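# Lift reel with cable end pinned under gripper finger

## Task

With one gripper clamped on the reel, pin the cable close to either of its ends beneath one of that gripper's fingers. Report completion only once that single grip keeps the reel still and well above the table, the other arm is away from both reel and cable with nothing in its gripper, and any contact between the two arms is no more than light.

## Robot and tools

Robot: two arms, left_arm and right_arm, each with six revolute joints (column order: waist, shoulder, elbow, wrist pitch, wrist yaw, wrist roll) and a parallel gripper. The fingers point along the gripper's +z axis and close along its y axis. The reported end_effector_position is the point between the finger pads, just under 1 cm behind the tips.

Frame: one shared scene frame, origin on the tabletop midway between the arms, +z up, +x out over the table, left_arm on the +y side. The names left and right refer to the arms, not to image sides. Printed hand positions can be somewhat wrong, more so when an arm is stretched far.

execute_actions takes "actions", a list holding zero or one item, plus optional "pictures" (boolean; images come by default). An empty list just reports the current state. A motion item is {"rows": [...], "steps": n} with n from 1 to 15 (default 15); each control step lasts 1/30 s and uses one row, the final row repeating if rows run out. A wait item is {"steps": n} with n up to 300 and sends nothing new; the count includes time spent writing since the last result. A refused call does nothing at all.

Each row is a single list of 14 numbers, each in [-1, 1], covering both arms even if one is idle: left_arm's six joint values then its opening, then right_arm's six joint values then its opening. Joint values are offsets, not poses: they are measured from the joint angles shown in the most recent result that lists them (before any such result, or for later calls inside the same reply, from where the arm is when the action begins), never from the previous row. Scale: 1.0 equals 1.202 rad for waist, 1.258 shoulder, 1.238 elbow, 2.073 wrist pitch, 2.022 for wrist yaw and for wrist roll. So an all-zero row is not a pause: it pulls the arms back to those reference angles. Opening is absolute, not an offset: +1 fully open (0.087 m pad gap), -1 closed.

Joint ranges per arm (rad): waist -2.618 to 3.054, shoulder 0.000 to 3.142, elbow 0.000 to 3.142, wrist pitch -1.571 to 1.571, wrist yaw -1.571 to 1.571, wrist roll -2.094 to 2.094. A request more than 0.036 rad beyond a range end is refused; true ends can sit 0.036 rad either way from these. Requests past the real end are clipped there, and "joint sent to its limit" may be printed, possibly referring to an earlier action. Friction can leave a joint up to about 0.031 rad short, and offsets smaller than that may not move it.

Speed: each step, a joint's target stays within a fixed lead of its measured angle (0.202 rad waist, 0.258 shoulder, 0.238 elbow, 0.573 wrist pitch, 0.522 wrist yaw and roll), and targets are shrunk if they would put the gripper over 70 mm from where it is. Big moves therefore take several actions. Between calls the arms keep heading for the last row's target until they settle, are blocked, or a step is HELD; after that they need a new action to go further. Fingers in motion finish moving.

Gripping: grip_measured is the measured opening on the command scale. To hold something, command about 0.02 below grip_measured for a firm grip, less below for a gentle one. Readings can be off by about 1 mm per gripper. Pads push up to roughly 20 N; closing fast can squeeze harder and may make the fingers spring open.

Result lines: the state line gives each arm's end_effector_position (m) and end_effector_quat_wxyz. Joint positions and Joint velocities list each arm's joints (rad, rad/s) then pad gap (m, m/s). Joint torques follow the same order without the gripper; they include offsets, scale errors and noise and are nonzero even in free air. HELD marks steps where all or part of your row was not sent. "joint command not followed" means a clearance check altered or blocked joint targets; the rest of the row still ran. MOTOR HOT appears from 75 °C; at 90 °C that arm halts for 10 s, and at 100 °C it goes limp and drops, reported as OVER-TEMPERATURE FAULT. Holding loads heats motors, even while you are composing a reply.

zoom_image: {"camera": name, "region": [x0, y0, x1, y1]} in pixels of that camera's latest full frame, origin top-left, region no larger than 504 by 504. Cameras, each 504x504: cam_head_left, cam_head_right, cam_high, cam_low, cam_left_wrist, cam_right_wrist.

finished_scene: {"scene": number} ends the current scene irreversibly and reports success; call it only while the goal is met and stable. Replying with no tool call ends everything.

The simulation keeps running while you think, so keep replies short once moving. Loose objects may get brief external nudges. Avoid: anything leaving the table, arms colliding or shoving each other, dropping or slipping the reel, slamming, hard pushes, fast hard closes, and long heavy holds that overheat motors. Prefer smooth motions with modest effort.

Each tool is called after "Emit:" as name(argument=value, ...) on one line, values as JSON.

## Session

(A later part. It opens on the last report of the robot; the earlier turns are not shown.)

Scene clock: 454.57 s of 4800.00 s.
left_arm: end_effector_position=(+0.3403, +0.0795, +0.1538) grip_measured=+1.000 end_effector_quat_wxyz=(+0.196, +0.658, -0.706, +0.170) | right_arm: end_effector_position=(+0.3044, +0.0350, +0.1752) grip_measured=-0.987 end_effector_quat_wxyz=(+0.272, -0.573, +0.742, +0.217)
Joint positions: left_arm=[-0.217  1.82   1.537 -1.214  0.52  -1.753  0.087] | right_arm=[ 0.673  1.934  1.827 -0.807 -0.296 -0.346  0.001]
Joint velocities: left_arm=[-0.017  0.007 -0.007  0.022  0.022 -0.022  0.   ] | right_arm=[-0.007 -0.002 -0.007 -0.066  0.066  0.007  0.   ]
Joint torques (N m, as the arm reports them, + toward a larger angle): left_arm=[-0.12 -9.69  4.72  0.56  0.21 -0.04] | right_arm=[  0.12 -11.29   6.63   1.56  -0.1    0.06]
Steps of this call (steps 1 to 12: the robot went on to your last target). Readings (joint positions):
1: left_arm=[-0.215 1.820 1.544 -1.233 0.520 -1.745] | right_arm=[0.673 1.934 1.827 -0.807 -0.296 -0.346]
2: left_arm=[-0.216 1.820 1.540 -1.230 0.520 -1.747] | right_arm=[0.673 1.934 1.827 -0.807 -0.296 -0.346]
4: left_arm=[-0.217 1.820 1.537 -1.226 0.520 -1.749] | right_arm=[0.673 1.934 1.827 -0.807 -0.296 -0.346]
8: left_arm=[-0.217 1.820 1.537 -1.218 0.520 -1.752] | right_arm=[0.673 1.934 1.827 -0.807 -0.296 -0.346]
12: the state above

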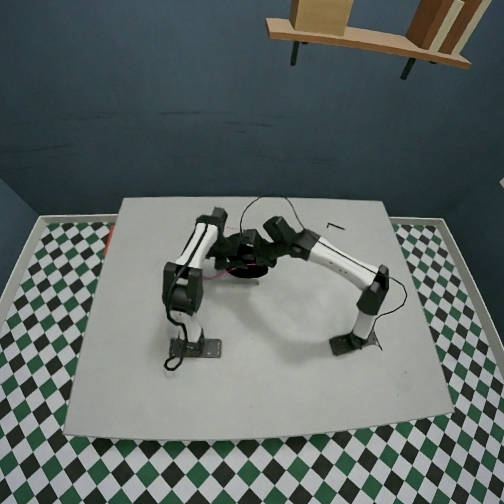

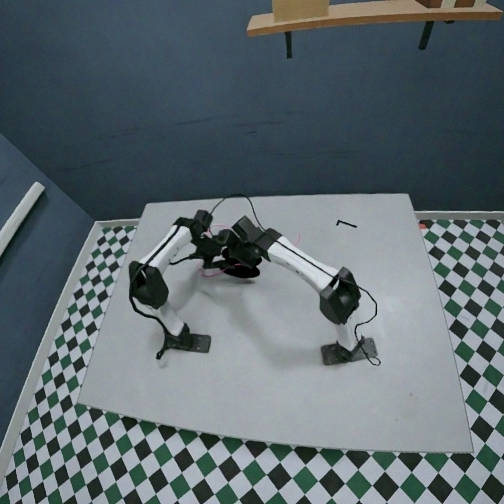

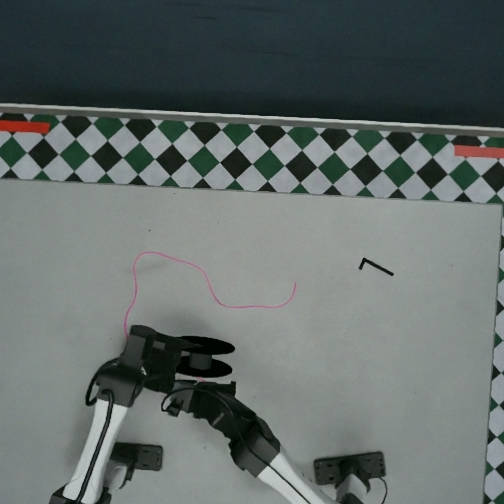

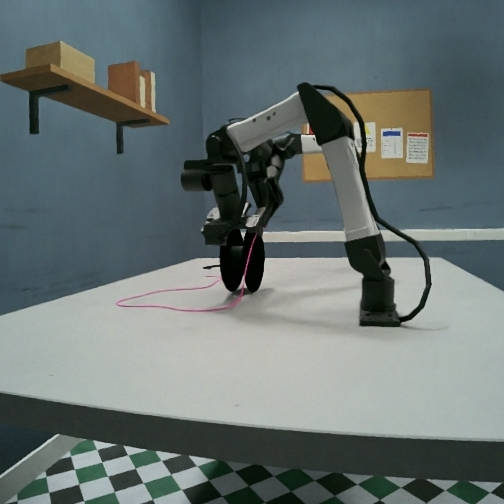

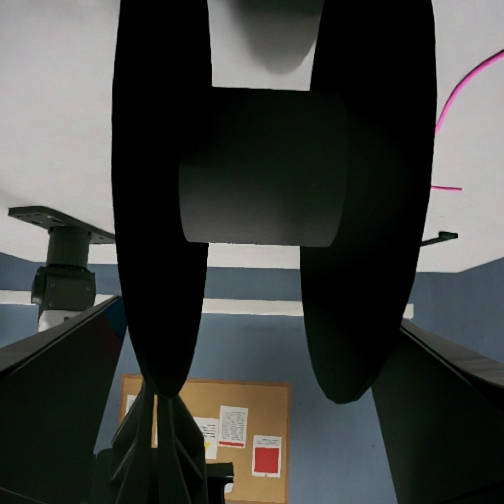

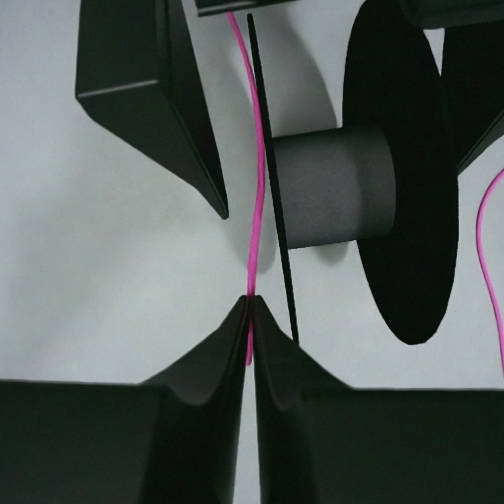

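Emit:
execute_actions(actions=[{"rows": [[0,0,0,0.004,0,0,1,0,0,0,0,0,0,-0.99],[0,0,0,0.008,0,0,0.98,0,0,0,0,0,0,-0.99],[0,0,0,0.012,0,0,0.96,0,0,0,0,0,0,-0.99],[0,0,0,0.016,0,0,0.93,0,0,0,0,0,0,-0.99],[0,0,0,0.017,0,0,0.90,0,0,0,0,0,0,-0.99],[0,0,0,0.017,0,0,0.87,0,0,0,0,0,0,-0.99],[0,0,0,0.017,0,0,0.84,0,0,0,0,0,0,-0.99],[0,0,0,0.017,0,0,0.81,0,0,0,0,0,0,-0.99],[0,0,0,0.017,0,0,0.78,0,0,0,0,0,0,-0.99],[0,0,0,0.017,0,0,0.75,0,0,0,0,0,0,-0.99],[0,0,0,0.017,0,0,0.72,0,0,0,0,0,0,-0.99],[0,0,0,0.017,0,0,0.69,0,0,0,0,0,0,-0.99],[0,0,0,0.017,0,0,0.66,0,0,0,0,0,0,-0.99],[0,0,0,0.017,0,0,0.64,0,0,0,0,0,0,-0.99],[0,0,0,0.017,0,0,0.62,0,0,0,0,0,0,-0.99]], "steps": 15}], pictures=false)

Emit:
execute_actions(actions=[{"steps": 10}])

Scene clock: 467.03 s of 4800.00 s.
left_arm: end_effector_position=(+0.3448, +0.0785, +0.1544) grip_measured=+0.630 end_effector_quat_wxyz=(+0.190, +0.656, -0.708, +0.179) | right_arm: end_effector_position=(+0.3044, +0.0350, +0.1752) grip_measured=-0.987 end_effector_quat_wxyz=(+0.272, -0.573, +0.742, +0.217)
Joint positions: left_arm=[-0.217  1.82   1.537 -1.192  0.52  -1.753  0.071] | right_arm=[ 0.673  1.934  1.827 -0.807 -0.296 -0.346  0.001]
Joint velocities: left_arm=[ 0.017 -0.007  0.012 -0.022 -0.125  0.007 -0.016] | right_arm=[ 0.002 -0.012  0.032  0.037 -0.051 -0.037  0.001]
Joint torques (N m, as the arm reports them, + toward a larger angle): left_arm=[ 0.42 -9.63  6.31  0.66  0.21  0.06] | right_arm=[  0.11 -11.29   6.62   1.56  -0.1    0.06]
Steps of this call (steps 1 to 30: the robot went on to your last target; steps 31 to 210: nothing new was sent; then 4.97 s passed at rest; steps 211 to 225: all 15 steps of this action). Readings (joint positions):
211: left_arm=[-0.217 1.820 1.537 -1.213 0.520 -1.753] | right_arm=[0.673 1.934 1.827 -0.807 -0.296 -0.346]
212: left_arm=[-0.217 1.820 1.537 -1.212 0.520 -1.753] | right_arm=[0.673 1.934 1.827 -0.807 -0.296 -0.346]
214: left_arm=[-0.217 1.820 1.537 -1.208 0.520 -1.753] | right_arm=[0.673 1.934 1.827 -0.807 -0.296 -0.346]
218: left_arm=[-0.217 1.820 1.537 -1.197 0.520 -1.753] | right_arm=[0.673 1.934 1.827 -0.807 -0.296 -0.346]
225: the state above

Scene clock: 467.37 s of 4800.00 s.
left_arm: end_effector_position=(+0.3448, +0.0785, +0.1544) grip_measured=+0.620 end_effector_quat_wxyz=(+0.190, +0.656, -0.708, +0.179) | right_arm: end_effector_position=(+0.3044, +0.0350, +0.1752) grip_measured=-0.987 end_effector_quat_wxyz=(+0.272, -0.573, +0.742, +0.217)
Joint positions: left_arm=[-0.217  1.82   1.537 -1.192  0.52  -1.753  0.071] | right_arm=[ 0.673  1.934  1.827 -0.807 -0.296 -0.346  0.001]
Joint velocities: left_arm=[-0.002  0.002 -0.012 -0.11   0.081 -0.037  0.   ] | right_arm=[ 0.002 -0.002  0.012  0.007 -0.007 -0.022  0.   ]
Joint torques (N m, as the arm reports them, + toward a larger angle): left_arm=[ 0.52 -9.51  6.35  0.69  0.26  0.11] | right_arm=[  0.12 -11.29   6.62   1.56  -0.1    0.06]
Steps of this call (steps 1 to 10: the robot went on to your last target). Readings (joint positions):
1: left_arm=[-0.217 1.820 1.537 -1.192 0.520 -1.753] | right_arm=[0.673 1.934 1.827 -0.807 -0.296 -0.346]
2: left_arm=[-0.217 1.820 1.537 -1.192 0.520 -1.753] | right_arm=[0.673 1.934 1.827 -0.807 -0.296 -0.346]
4: left_arm=[-0.217 1.820 1.537 -1.192 0.520 -1.753] | right_arm=[0.673 1.934 1.827 -0.807 -0.296 -0.346]
8: left_arm=[-0.217 1.820 1.537 -1.192 0.520 -1.753] | right_arm=[0.673 1.934 1.827 -0.807 -0.296 -0.346]
10: the state above

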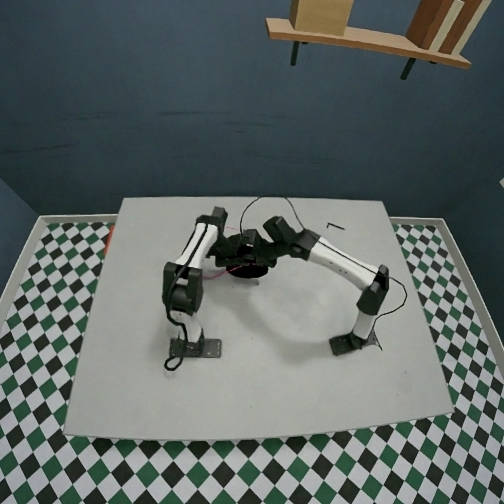

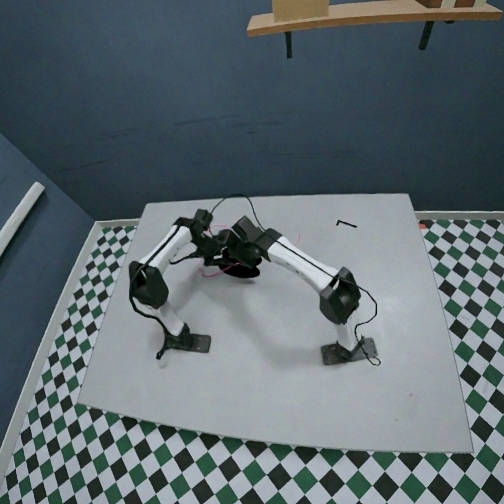

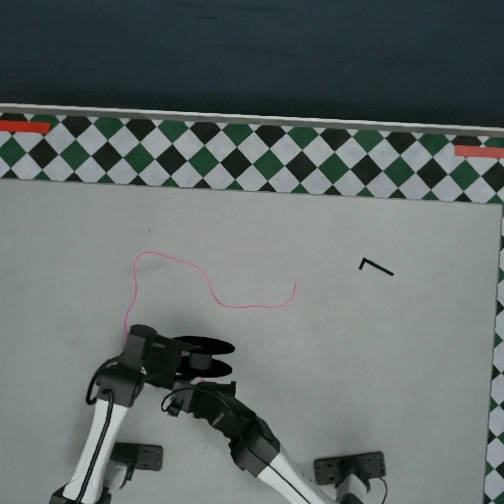

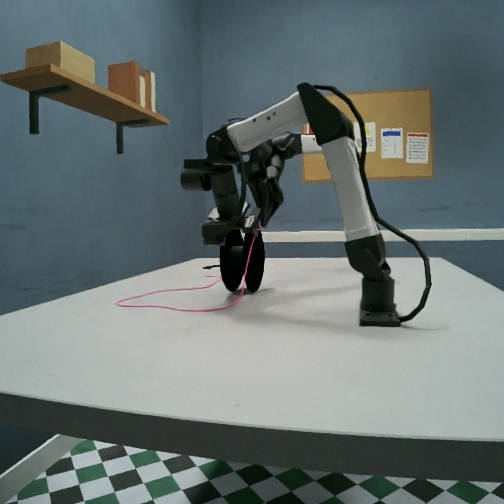

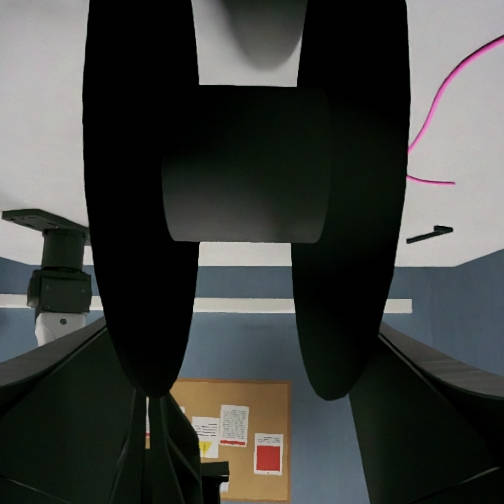

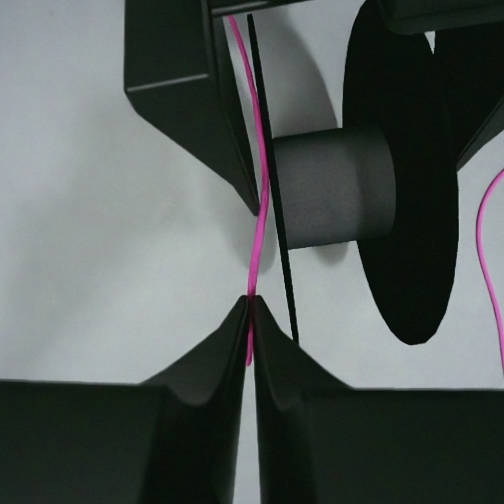

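Emit:
zoom_image(camera="cam_low", region=[225, 200, 285, 260])

Emit:
zoom_image(camera="cam_head_left", region=[215, 245, 275, 285])

Region (225, 200, 285, 260) of cam_low's 504x504 image, scaled by 8.400, with more detail than that image has.

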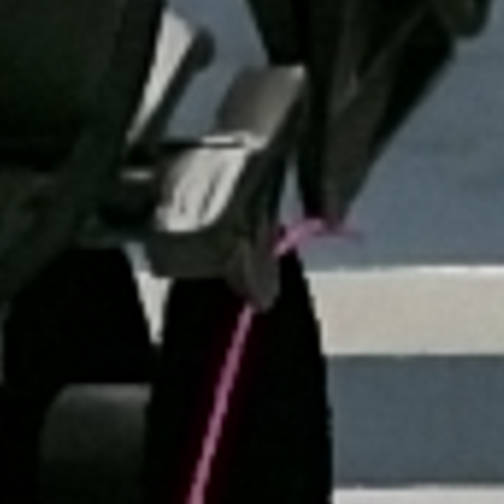

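Region (215, 245, 275, 285) of cam_head_left's 504x504 image, scaled by 8.400, with more detail than that image has.

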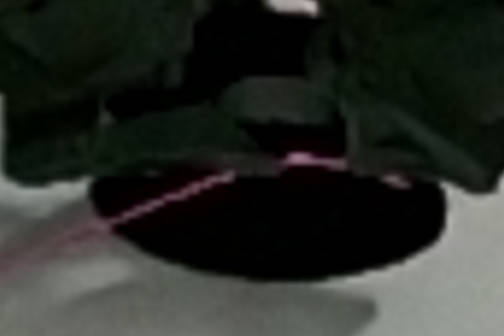

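Emit:
execute_actions(actions=[{"rows": [[0,0,0,0,0,0,0.605,0,0,0,0,0,0,-0.99],[0,0,0,0,0,0,0.59,0,0,0,0,0,0,-0.99],[0,0,0,0,0,0,0.575,0,0,0,0,0,0,-0.99],[0,0,0,0,0,0,0.56,0,0,0,0,0,0,-0.99],[0,0,0,0,0,0,0.545,0,0,0,0,0,0,-0.99],[0,0,0,0,0,0,0.53,0,0,0,0,0,0,-0.99],[0,0,0,0,0,0,0.515,0,0,0,0,0,0,-0.99],[0,0,0,0,0,0,0.50,0,0,0,0,0,0,-0.99],[0,0,0,0,0,0,0.49,0,0,0,0,0,0,-0.99],[0,0,0,0,0,0,0.48,0,0,0,0,0,0,-0.99],[0,0,0,0,0,0,0.47,0,0,0,0,0,0,-0.99],[0,0,0,0,0,0,0.46,0,0,0,0,0,0,-0.99],[0,0,0,0,0,0,0.45,0,0,0,0,0,0,-0.99],[0,0,0,0,0,0,0.45,0,0,0,0,0,0,-0.99],[0,0,0,0,0,0,0.45,0,0,0,0,0,0,-0.99]], "steps": 15}])

Scene clock: 474.53 s of 4800.00 s.
left_arm: end_effector_position=(+0.3440, +0.0787, +0.1543) grip_measured=+0.451 end_effector_quat_wxyz=(+0.191, +0.657, -0.708, +0.178) | right_arm: end_effector_position=(+0.3044, +0.0350, +0.1752) grip_measured=-0.987 end_effector_quat_wxyz=(+0.272, -0.573, +0.742, +0.217)
Joint positions: left_arm=[-0.217  1.82   1.537 -1.196  0.52  -1.753  0.063] | right_arm=[ 0.673  1.934  1.827 -0.807 -0.296 -0.346  0.001]
Joint velocities: left_arm=[ 0.002 -0.017 -0.022  0.066 -0.081 -0.081 -0.   ] | right_arm=[-0.012  0.007 -0.007  0.037  0.007  0.066 -0.   ]
Joint torques (N m, as the arm reports them, + toward a larger angle): left_arm=[ 0.64 -9.32  6.14  0.55  0.24  0.  ] | right_arm=[  0.12 -11.22   6.6    1.57  -0.1    0.06]
Steps of this call (steps 1 to 15: the robot went on to your last target; steps 16 to 200: nothing new was sent; steps 201 to 215: all 15 steps of this action). Readings (joint positions):
201: left_arm=[-0.217 1.820 1.537 -1.192 0.520 -1.753] | right_arm=[0.673 1.934 1.827 -0.807 -0.296 -0.346]
202: left_arm=[-0.217 1.820 1.537 -1.192 0.520 -1.753] | right_arm=[0.673 1.934 1.827 -0.807 -0.296 -0.346]
204: left_arm=[-0.217 1.820 1.537 -1.192 0.520 -1.753] | right_arm=[0.673 1.934 1.827 -0.807 -0.296 -0.346]
208: left_arm=[-0.217 1.820 1.537 -1.192 0.520 -1.753] | right_arm=[0.673 1.934 1.827 -0.807 -0.296 -0.346]
215: the state above

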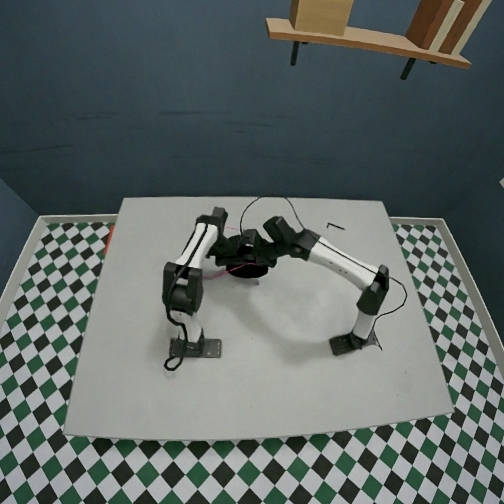

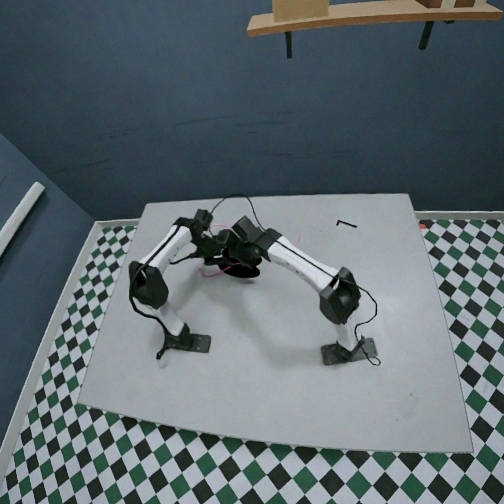

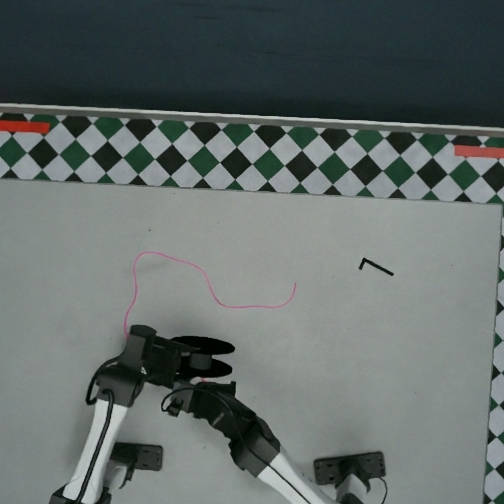

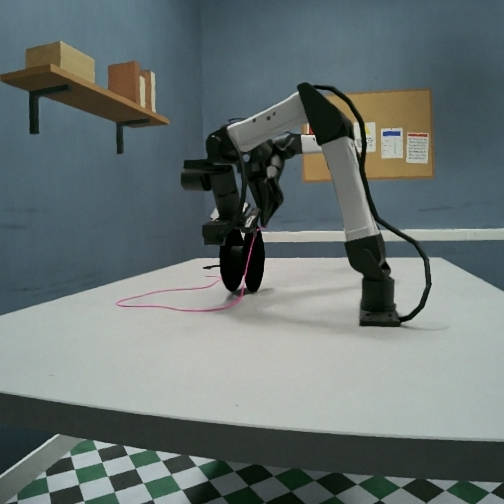

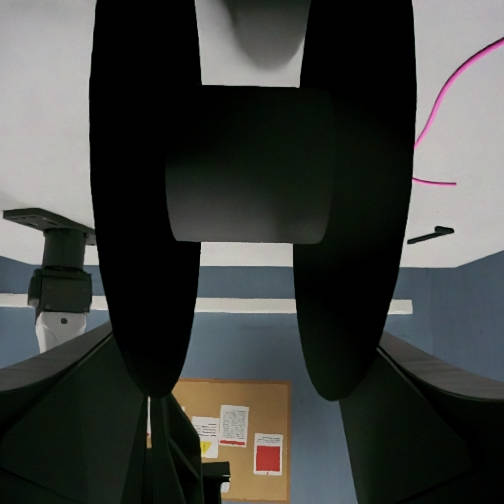

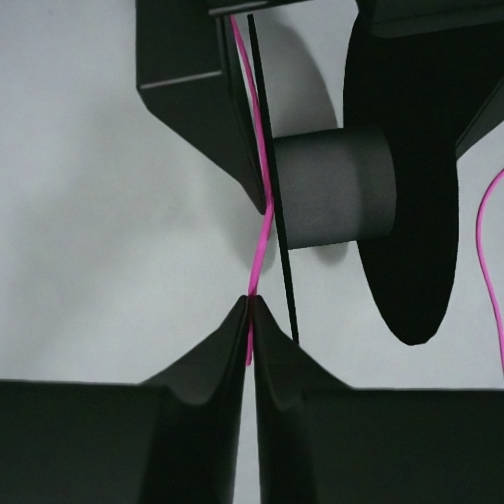

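Emit:
execute_actions(actions=[{"rows": [[0,0,0,0,0,0,0.442,0,0,0,0,0,0,-0.99],[0,0,0,0,0,0,0.434,0,0,0,0,0,0,-0.99],[0,0,0,0,0,0,0.426,0,0,0,0,0,0,-0.99],[0,0,0,0,0,0,0.418,0,0,0,0,0,0,-0.99],[0,0,0,0,0,0,0.41,0,0,0,0,0,0,-0.99],[0,0,0,0,0,0,0.402,0,0,0,0,0,0,-0.99],[0,0,0,0,0,0,0.394,0,0,0,0,0,0,-0.99],[0,0,0,0,0,0,0.386,0,0,0,0,0,0,-0.99],[0,0,0,0,0,0,0.378,0,0,0,0,0,0,-0.99],[0,0,0,0,0,0,0.37,0,0,0,0,0,0,-0.99],[0,0,0,0,0,0,0.362,0,0,0,0,0,0,-0.99],[0,0,0,0,0,0,0.355,0,0,0,0,0,0,-0.99],[0,0,0,0,0,0,0.355,0,0,0,0,0,0,-0.99],[0,0,0,0,0,0,0.355,0,0,0,0,0,0,-0.99],[0,0,0,0,0,0,0.355,0,0,0,0,0,0,-0.99]], "steps": 15}])

Scene clock: 478.80 s of 4800.00 s.
left_arm: end_effector_position=(+0.3439, +0.0786, +0.1544) grip_measured=+0.417 end_effector_quat_wxyz=(+0.191, +0.657, -0.707, +0.178) | right_arm: end_effector_position=(+0.3044, +0.0350, +0.1752) grip_measured=-0.987 end_effector_quat_wxyz=(+0.272, -0.573, +0.742, +0.217)
Joint positions: left_arm=[-0.217  1.82   1.537 -1.196  0.521 -1.753  0.062] | right_arm=[ 0.673  1.934  1.827 -0.807 -0.296 -0.346  0.001]
Joint velocities: left_arm=[-0.007 -0.012 -0.002 -0.022 -0.022  0.007 -0.001] | right_arm=[ 0.002  0.012 -0.012 -0.007  0.081 -0.037  0.001]
Joint torques (N m, as the arm reports them, + toward a larger angle): left_arm=[ 0.41 -9.74  6.28  0.57  0.29  0.04] | right_arm=[  0.11 -11.28   6.62   1.56  -0.1    0.06]
Steps of this call (steps 1 to 15: the robot went on to your last target; steps 16 to 113: nothing new was sent; steps 114 to 128: all 15 steps of this action). Readings (joint positions):
114: left_arm=[-0.217 1.820 1.537 -1.196 0.520 -1.753] | right_arm=[0.673 1.934 1.827 -0.807 -0.296 -0.346]
115: left_arm=[-0.217 1.820 1.537 -1.196 0.520 -1.753] | right_arm=[0.673 1.934 1.827 -0.807 -0.296 -0.346]
117: left_arm=[-0.217 1.820 1.537 -1.196 0.521 -1.753] | right_arm=[0.673 1.934 1.827 -0.807 -0.296 -0.346]
121: left_arm=[-0.217 1.820 1.537 -1.196 0.521 -1.753] | right_arm=[0.673 1.934 1.827 -0.807 -0.296 -0.346]
128: the state above

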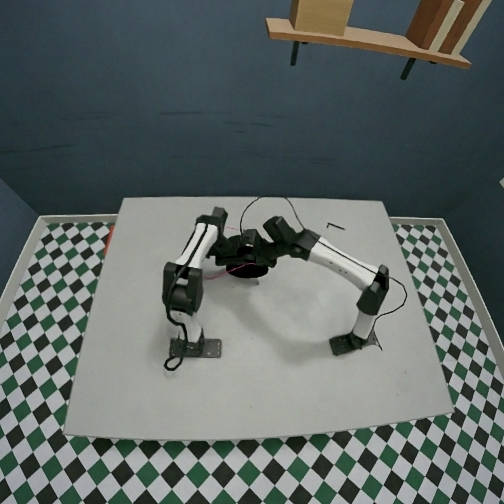

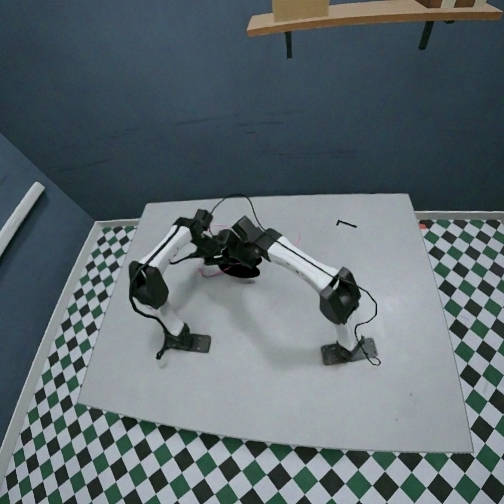

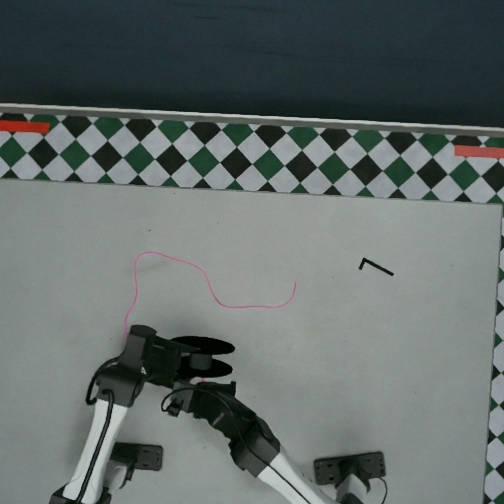

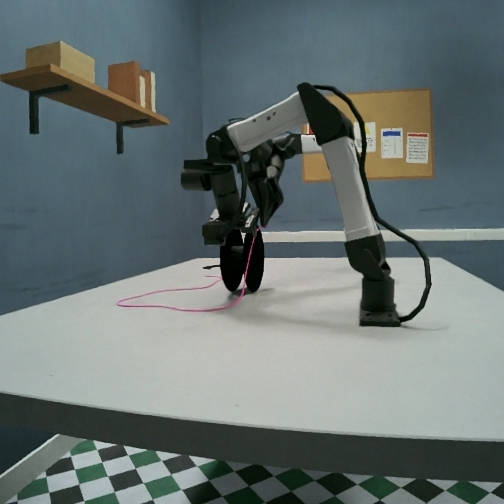

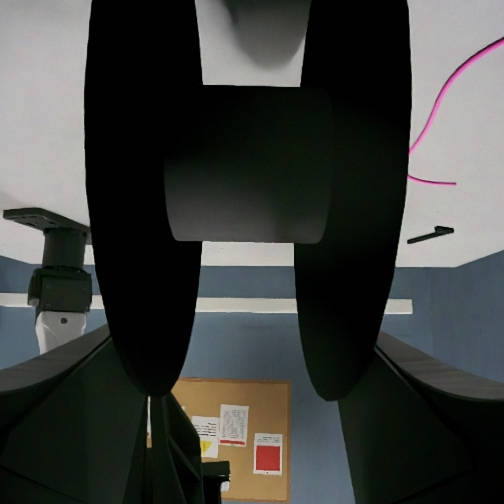

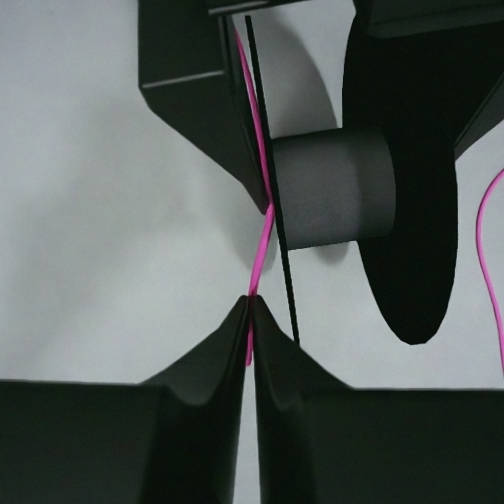

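Emit:
execute_actions(actions=[{"rows": [[0,0,0,0,0,0,0.38,0,0,0,0,0,0,-0.93],[0,0,0,0,0,0,0.38,0,0,0,0,0,0,-0.87],[0,0,0,0,0,0,0.38,0,0,0,0,0,0,-0.81],[0,0,0,0,0,0,0.38,0,0,0,0,0,0,-0.76],[0,0,0,0,0,0,0.38,0,0,0,0,0,0,-0.72],[0,0,0,0,0,0,0.38,-0.003,-0.012,-0.006,0,0,0,-0.72],[0,0,0,0,0,0,0.38,-0.006,-0.024,-0.014,0,0,0,-0.72],[0,0,0,0,0,0,0.38,-0.010,-0.037,-0.023,0,0,0,-0.72],[0,0,0,0,0,0,0.38,-0.014,-0.051,-0.033,0,0,0,-0.72],[0,0,0,0,0,0,0.38,-0.019,-0.065,-0.043,0,0,0,-0.72],[0,0,0,0,0,0,0.38,-0.024,-0.079,-0.053,0,0,0,-0.72],[0,0,0,0,0,0,0.38,-0.029,-0.093,-0.063,0,0,0,-0.72],[0,0,0,0,0,0,0.38,-0.034,-0.107,-0.073,0,0,0,-0.72],[0,0,0,0,0,0,0.38,-0.038,-0.119,-0.082,0,0,0,-0.72],[0,0,0,0,0,0,0.38,-0.042,-0.130,-0.090,0,0,0,-0.72]], "steps": 15}], pictures=false)

Emit:
execute_actions(actions=[{"steps": 8}])

Scene clock: 489.73 s of 4800.00 s.
left_arm: end_effector_position=(+0.3440, +0.0786, +0.1544) grip_measured=+0.416 end_effector_quat_wxyz=(+0.191, +0.657, -0.707, +0.178) | right_arm: end_effector_position=(+0.3013, +0.0104, +0.2013) grip_measured=-0.720 end_effector_quat_wxyz=(+0.296, -0.560, +0.742, +0.217)
Joint positions: left_arm=[-0.217  1.82   1.537 -1.196  0.521 -1.754  0.062] | right_arm=[ 0.644  1.817  1.756 -0.809 -0.296 -0.346  0.012]
Joint velocities: left_arm=[-0.017 -0.012 -0.012 -0.066  0.007 -0.095 -0.   ] | right_arm=[-0.208 -0.554 -0.256 -0.051 -0.051  0.007 -0.   ]
Joint torques (N m, as the arm reports them, + toward a larger angle): left_arm=[ 0.58 -9.77  6.46  0.56  0.24  0.01] | right_arm=[ -0.55 -11.48   4.91   1.63  -0.1    0.06]
Steps of this call (steps 1 to 15: the robot went on to your last target; steps 16 to 200: nothing new was sent; then 3.77 s passed at rest; steps 201 to 215: all 15 steps of this action). Readings (joint positions):
201: left_arm=[-0.217 1.820 1.537 -1.196 0.521 -1.753] | right_arm=[0.673 1.934 1.827 -0.807 -0.296 -0.346]
202: left_arm=[-0.217 1.820 1.537 -1.196 0.521 -1.753] | right_arm=[0.673 1.934 1.827 -0.807 -0.296 -0.346]
204: left_arm=[-0.217 1.820 1.537 -1.196 0.521 -1.753] | right_arm=[0.673 1.934 1.827 -0.807 -0.296 -0.346]
208: left_arm=[-0.217 1.820 1.537 -1.196 0.521 -1.754] | right_arm=[0.673 1.930 1.826 -0.807 -0.296 -0.346]
215: the state above

Scene clock: 490.00 s of 4800.00 s.
left_arm: end_effector_position=(+0.3440, +0.0786, +0.1544) grip_measured=+0.416 end_effector_quat_wxyz=(+0.191, +0.657, -0.707, +0.178) | right_arm: end_effector_position=(+0.3028, +0.0021, +0.2156) grip_measured=-0.720 end_effector_quat_wxyz=(+0.312, -0.554, +0.741, +0.218)
Joint positions: left_arm=[-0.217  1.82   1.537 -1.196  0.521 -1.754  0.062] | right_arm=[ 0.63   1.775  1.744 -0.807 -0.296 -0.346  0.012]
Joint velocities: left_arm=[-0.002  0.002 -0.007  0.051 -0.022  0.051 -0.   ] | right_arm=[-0.007 -0.002 -0.046  0.007  0.081 -0.037  0.   ]
Joint torques (N m, as the arm reports them, + toward a larger angle): left_arm=[ 0.62 -9.84  6.41  0.5   0.28  0.13] | right_arm=[ -0.56 -10.12   4.88   1.66  -0.11   0.07]
Steps of this call (steps 1 to 8: the robot went on to your last target). Readings (joint positions):
1: left_arm=[-0.217 1.820 1.537 -1.196 0.521 -1.754] | right_arm=[0.638 1.800 1.750 -0.809 -0.296 -0.346]
2: left_arm=[-0.217 1.820 1.537 -1.196 0.521 -1.754] | right_arm=[0.633 1.788 1.748 -0.809 -0.296 -0.346]
4: left_arm=[-0.217 1.820 1.537 -1.196 0.521 -1.754] | right_arm=[0.630 1.776 1.748 -0.807 -0.296 -0.346]
8: the state above

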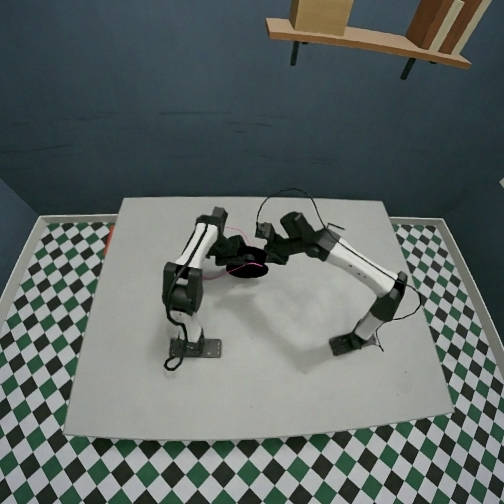

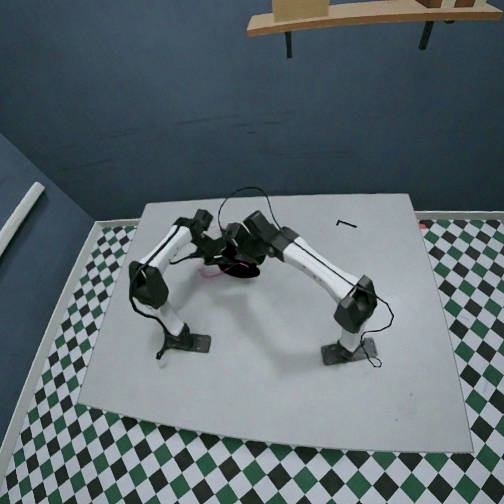

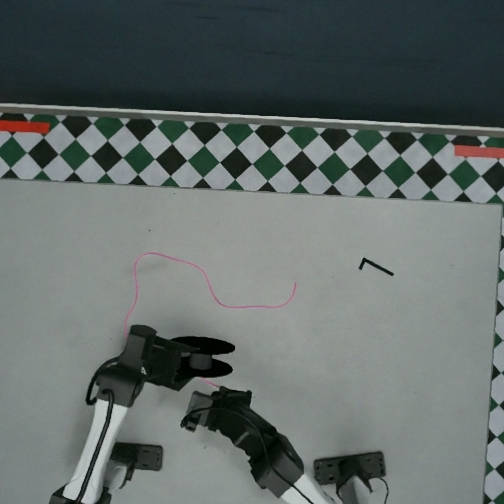

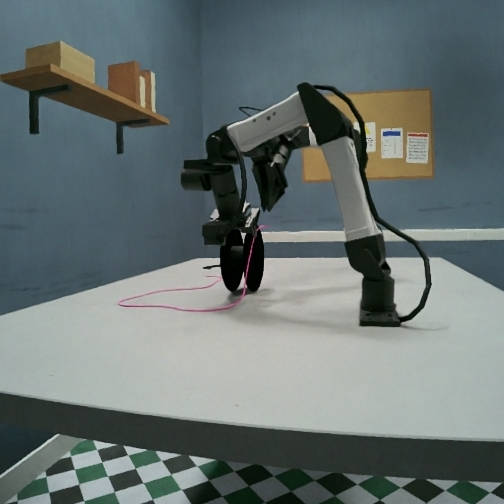

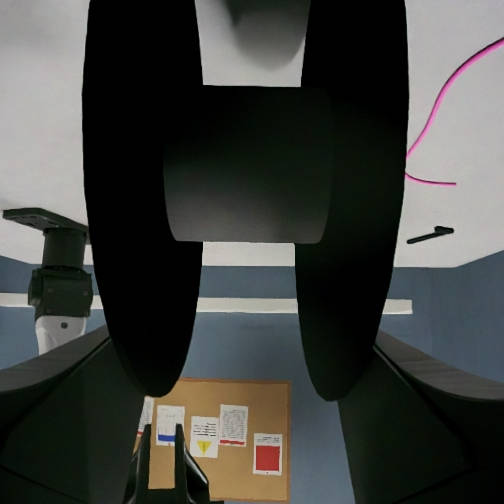

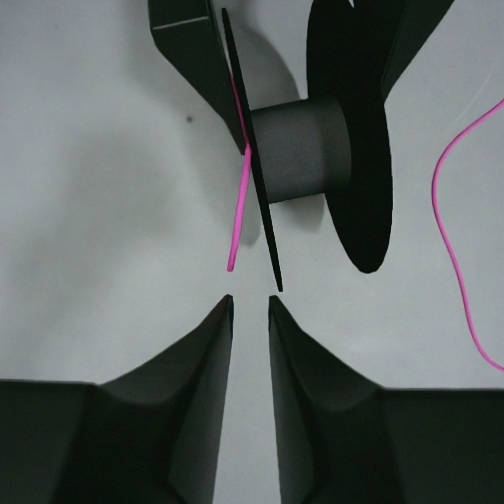

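Emit:
execute_actions(actions=[{"rows": [[0,-0.001,0.002,-0.001,0,0,0.38,-0.005,-0.004,-0.004,0,0,0,-0.72],[0,-0.004,0.007,-0.003,0,0,0.38,-0.016,-0.011,-0.013,0,0,0,-0.72],[0,-0.008,0.014,-0.005,0,0,0.38,-0.031,-0.023,-0.026,0,0,0,-0.72],[0,-0.013,0.024,-0.009,0,0,0.38,-0.052,-0.038,-0.044,0,0,0,-0.72],[0,-0.019,0.035,-0.013,0,0,0.38,-0.076,-0.055,-0.063,0,0,0,-0.72],[0,-0.027,0.049,-0.018,0,0,0.38,-0.100,-0.072,-0.083,0,0,0,-0.72],[0,-0.036,0.066,-0.024,0,0,0.38,-0.126,-0.091,-0.105,0,0,0,-0.72],[0,-0.046,0.085,-0.031,0,0,0.38,-0.152,-0.110,-0.126,0,0,0,-0.72],[0,-0.056,0.104,-0.038,0,0,0.38,-0.178,-0.129,-0.148,0,0,0,-0.72],[0,-0.067,0.125,-0.045,0,0,0.38,-0.204,-0.147,-0.170,0,0,0,-0.72],[0,-0.079,0.146,-0.053,0,0,0.38,-0.231,-0.166,-0.192,0,0,0,-0.72],[0,-0.090,0.167,-0.061,0,0,0.38,-0.257,-0.185,-0.214,0,0,0,-0.72],[0,-0.102,0.188,-0.068,0,0,0.38,-0.283,-0.204,-0.235,0,0,0,-0.72],[0,-0.114,0.212,-0.077,0,0,0.38,-0.309,-0.223,-0.257,0,0,0,-0.72],[0,-0.127,0.236,-0.086,0,0,0.38,-0.335,-0.242,-0.279,0,0,0,-0.72]], "steps": 15}], pictures=false)

Emit:
execute_actions(actions=[{"rows": [[0,-0.033,0.061,-0.022,0,0,0.38,-0.068,-0.049,-0.057,0,0,0,-0.72],[0,-0.046,0.085,-0.031,0,0,0.38,-0.089,-0.064,-0.074,0,0,0,-0.72],[0,-0.058,0.108,-0.039,0,0,0.38,-0.110,-0.079,-0.092,0,0,0,-0.72],[0,-0.071,0.132,-0.048,0,0,0.38,-0.131,-0.095,-0.109,0,0,0,-0.72],[0,-0.083,0.153,-0.056,0,0,0.38,-0.152,-0.110,-0.126,0,0,0,-0.72],[0,-0.094,0.174,-0.063,0,0,0.38,-0.168,-0.121,-0.140,0,0,0,-0.72],[0,-0.104,0.193,-0.070,0,0,0.38,-0.183,-0.132,-0.153,0,0,0,-0.72],[0,-0.114,0.212,-0.077,0,0,0.38,-0.197,-0.142,-0.164,0,0,0,-0.72],[0,-0.123,0.228,-0.083,0,0,0.38,-0.207,-0.149,-0.172,0,0,0,-0.72],[0,-0.131,0.243,-0.088,0,0,0.38,-0.215,-0.155,-0.179,0,0,0,-0.72],[0,-0.137,0.254,-0.092,0,0,0.38,-0.220,-0.159,-0.183,0,0,0,-0.72],[0,-0.142,0.264,-0.096,0,0,0.38,-0.225,-0.163,-0.187,0,0,0,-0.72],[0,-0.145,0.269,-0.098,0,0,0.38,-0.228,-0.164,-0.190,0,0,0,-0.72],[0,-0.147,0.272,-0.099,0,0,0.38,-0.231,-0.166,-0.192,0,0,0,-0.72],[0,-0.147,0.273,-0.099,0,0,0.38,-0.231,-0.166,-0.192,0,0,0,-0.72]], "steps": 15}], pictures=false)

Emit:
execute_actions(actions=[{"steps": 20}])

Scene clock: 517.43 s of 4800.00 s.
left_arm: end_effector_position=(+0.3511, +0.0787, +0.2482) grip_measured=+0.380 end_effector_quat_wxyz=(-0.128, -0.632, +0.719, -0.259) | right_arm: end_effector_position=(+0.3476, -0.1468, +0.2109) grip_measured=-0.720 end_effector_quat_wxyz=(+0.334, -0.418, +0.830, +0.161)
Joint positions: left_arm=[-0.217  1.717  1.755 -1.303  0.508 -1.755  0.06 ] | right_arm=[ 0.282  1.527  1.469 -0.803 -0.297 -0.346  0.012]
Joint velocities: left_arm=[ 0.007 -0.589  0.906 -0.33   0.037 -0.007 -0.   ] | right_arm=[-0.838 -0.725 -0.745  0.037  0.051  0.022  0.001]
Joint torques (N m, as the arm reports them, + toward a larger angle): left_arm=[  0.45 -10.68   8.1    0.76   0.32   0.1 ] | right_arm=[-0.26 -8.56  5.18  1.53 -0.09  0.1 ]
Steps of this call (steps 1 to 30: the robot went on to your last target; steps 31 to 210: nothing new was sent; then 19.93 s passed at rest; steps 211 to 225: all 15 steps of this action). Readings (joint positions):
211: left_arm=[-0.217 1.820 1.537 -1.196 0.521 -1.754] | right_arm=[0.630 1.775 1.741 -0.807 -0.296 -0.346]
212: left_arm=[-0.217 1.820 1.537 -1.197 0.521 -1.754] | right_arm=[0.629 1.775 1.741 -0.807 -0.296 -0.346]
214: left_arm=[-0.217 1.820 1.537 -1.198 0.521 -1.754] | right_arm=[0.617 1.770 1.735 -0.805 -0.296 -0.346]
218: left_arm=[-0.217 1.819 1.570 -1.231 0.510 -1.754] | right_arm=[0.519 1.702 1.651 -0.803 -0.298 -0.346]
225: the state above

Scene clock: 517.93 s of 4800.00 s.
left_arm: end_effector_position=(+0.3032, +0.0900, +0.3898) grip_measured=+0.380 end_effector_quat_wxyz=(-0.036, -0.578, +0.720, -0.382) | right_arm: end_effector_position=(+0.3395, -0.2508, +0.1962) grip_measured=-0.720 end_effector_quat_wxyz=(+0.342, -0.304, +0.881, +0.117)
Joint positions: left_arm=[-0.217  1.539  2.068 -1.469  0.508 -1.755  0.06 ] | right_arm=[ 0.017  1.337  1.259 -0.804 -0.297 -0.346  0.012]
Joint velocities: left_arm=[-0.002 -0.203  0.168 -0.212 -0.007 -0.022  0.001] | right_arm=[-0.061 -0.051 -0.056 -0.007  0.022 -0.007  0.001]
Joint torques (N m, as the arm reports them, + toward a larger angle): left_arm=[ 0.73 -5.36  6.65  1.61  0.17  0.1 ] | right_arm=[-0.51 -6.92  4.89  1.62 -0.1   0.06]
Steps of this call (steps 1 to 15: all 15 steps of this action). Readings (joint positions):
1: left_arm=[-0.217 1.698 1.782 -1.310 0.508 -1.755] | right_arm=[0.252 1.505 1.447 -0.805 -0.297 -0.346]
2: left_arm=[-0.217 1.682 1.807 -1.316 0.508 -1.755] | right_arm=[0.224 1.487 1.429 -0.806 -0.297 -0.346]
4: left_arm=[-0.217 1.659 1.856 -1.338 0.508 -1.755] | right_arm=[0.172 1.454 1.394 -0.804 -0.297 -0.346]
8: left_arm=[-0.217 1.619 1.952 -1.393 0.508 -1.755] | right_arm=[0.081 1.387 1.316 -0.804 -0.297 -0.346]
15: the state above

Scene clock: 518.60 s of 4800.00 s.
left_arm: end_effector_position=(+0.2960, +0.0917, +0.3891) grip_measured=+0.380 end_effector_quat_wxyz=(-0.042, -0.582, +0.721, -0.374) | right_arm: end_effector_position=(+0.3391, -0.2516, +0.1954) grip_measured=-0.720 end_effector_quat_wxyz=(+0.342, -0.303, +0.882, +0.116)
Joint positions: left_arm=[-0.217  1.533  2.075 -1.504  0.508 -1.755  0.06 ] | right_arm=[ 0.015  1.336  1.256 -0.804 -0.297 -0.346  0.012]
Joint velocities: left_arm=[-0.017 -0.007 -0.027 -0.066 -0.051 -0.066 -0.   ] | right_arm=[0.002 0.002 0.012 0.022 0.037 0.007 0.   ]
Joint torques (N m, as the arm reports them, + toward a larger angle): left_arm=[ 0.49 -5.9   6.82  1.46  0.18  0.09] | right_arm=[-0.68 -7.1   4.9   1.61 -0.1   0.06]
Steps of this call (steps 1 to 20: the robot went on to your last target). Readings (joint positions):
1: left_arm=[-0.217 1.535 2.073 -1.476 0.508 -1.755] | right_arm=[0.015 1.336 1.258 -0.804 -0.297 -0.346]
2: left_arm=[-0.217 1.533 2.075 -1.481 0.508 -1.755] | right_arm=[0.015 1.336 1.257 -0.804 -0.297 -0.346]
4: left_arm=[-0.217 1.533 2.075 -1.490 0.508 -1.755] | right_arm=[0.015 1.336 1.257 -0.804 -0.297 -0.346]
8: left_arm=[-0.217 1.533 2.075 -1.499 0.508 -1.755] | right_arm=[0.015 1.336 1.256 -0.804 -0.297 -0.346]
20: the state above

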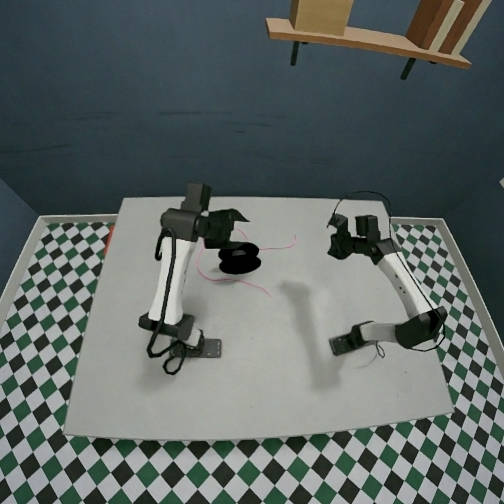

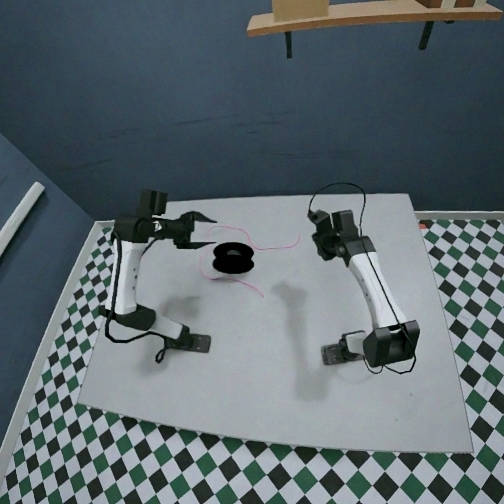

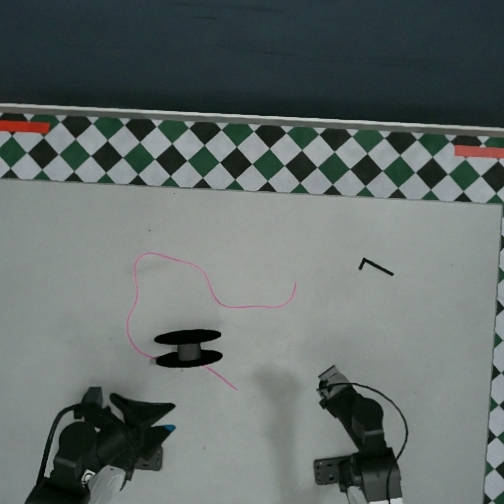

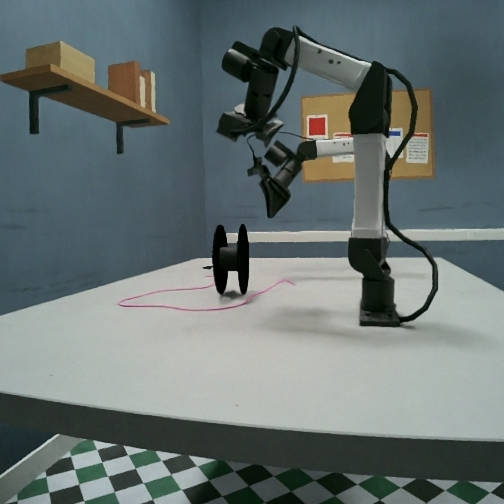

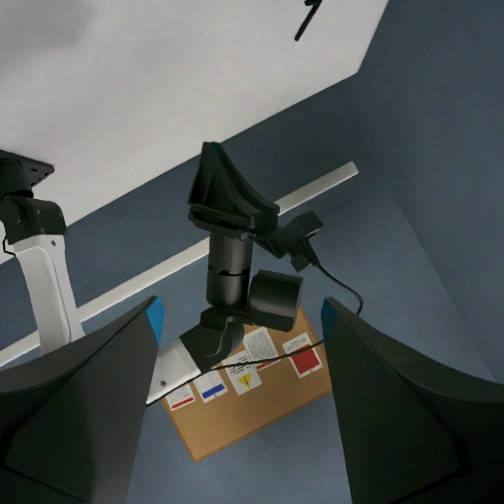

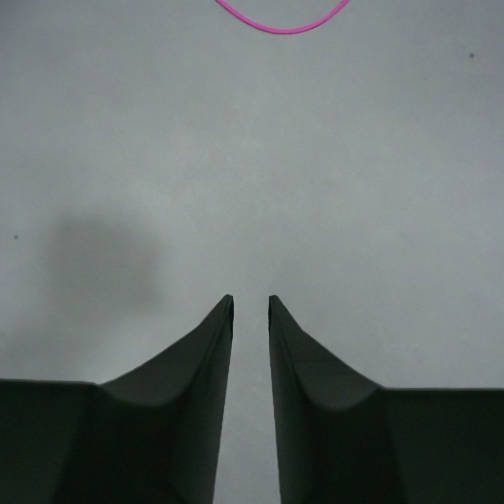

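Emit:
zoom_image(camera="cam_right_wrist", region=[150, 280, 350, 504])

Emit:
zoom_image(camera="cam_left_wrist", region=[100, 280, 400, 504])

Emit:
zoom_image(camera="cam_high", region=[100, 300, 260, 460])

Region (150, 280, 350, 504) of cam_right_wrist's 504x504 image, scaled by 2.250, with more detail than that image has; it fills the left 450 columns of this view, and the rest is white.

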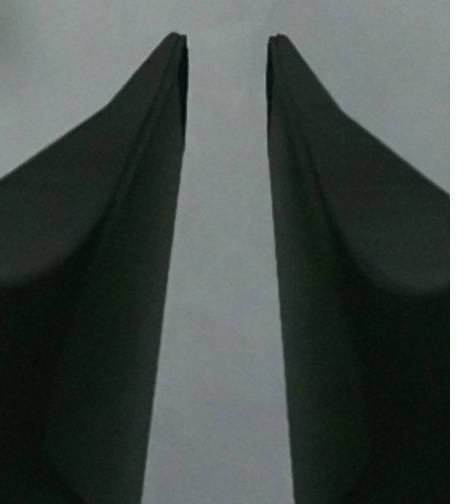

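Region (100, 280, 400, 504) of cam_left_wrist's 504x504 image, scaled by 1.680, with more detail than that image has; it fills the top 376 rows of this view, and the rest is white.

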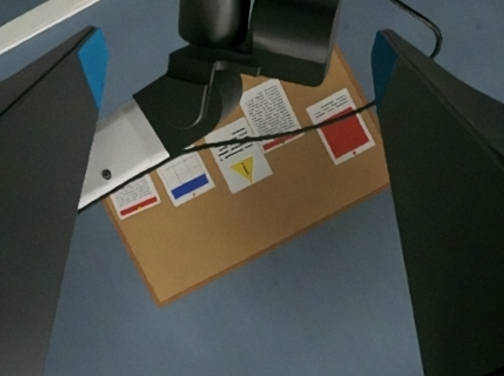

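Region (100, 300, 260, 460) of cam_high's 504x504 image, scaled by 3.150, with more detail than that image has.

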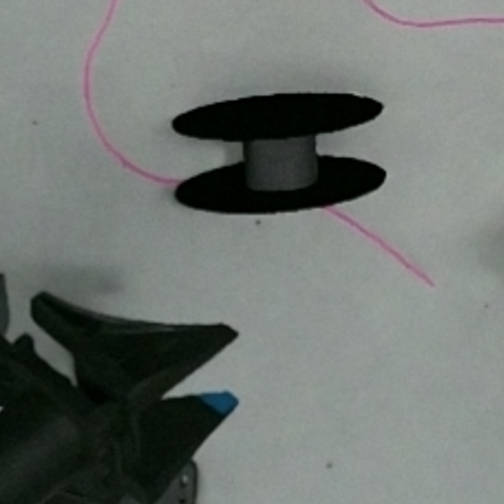

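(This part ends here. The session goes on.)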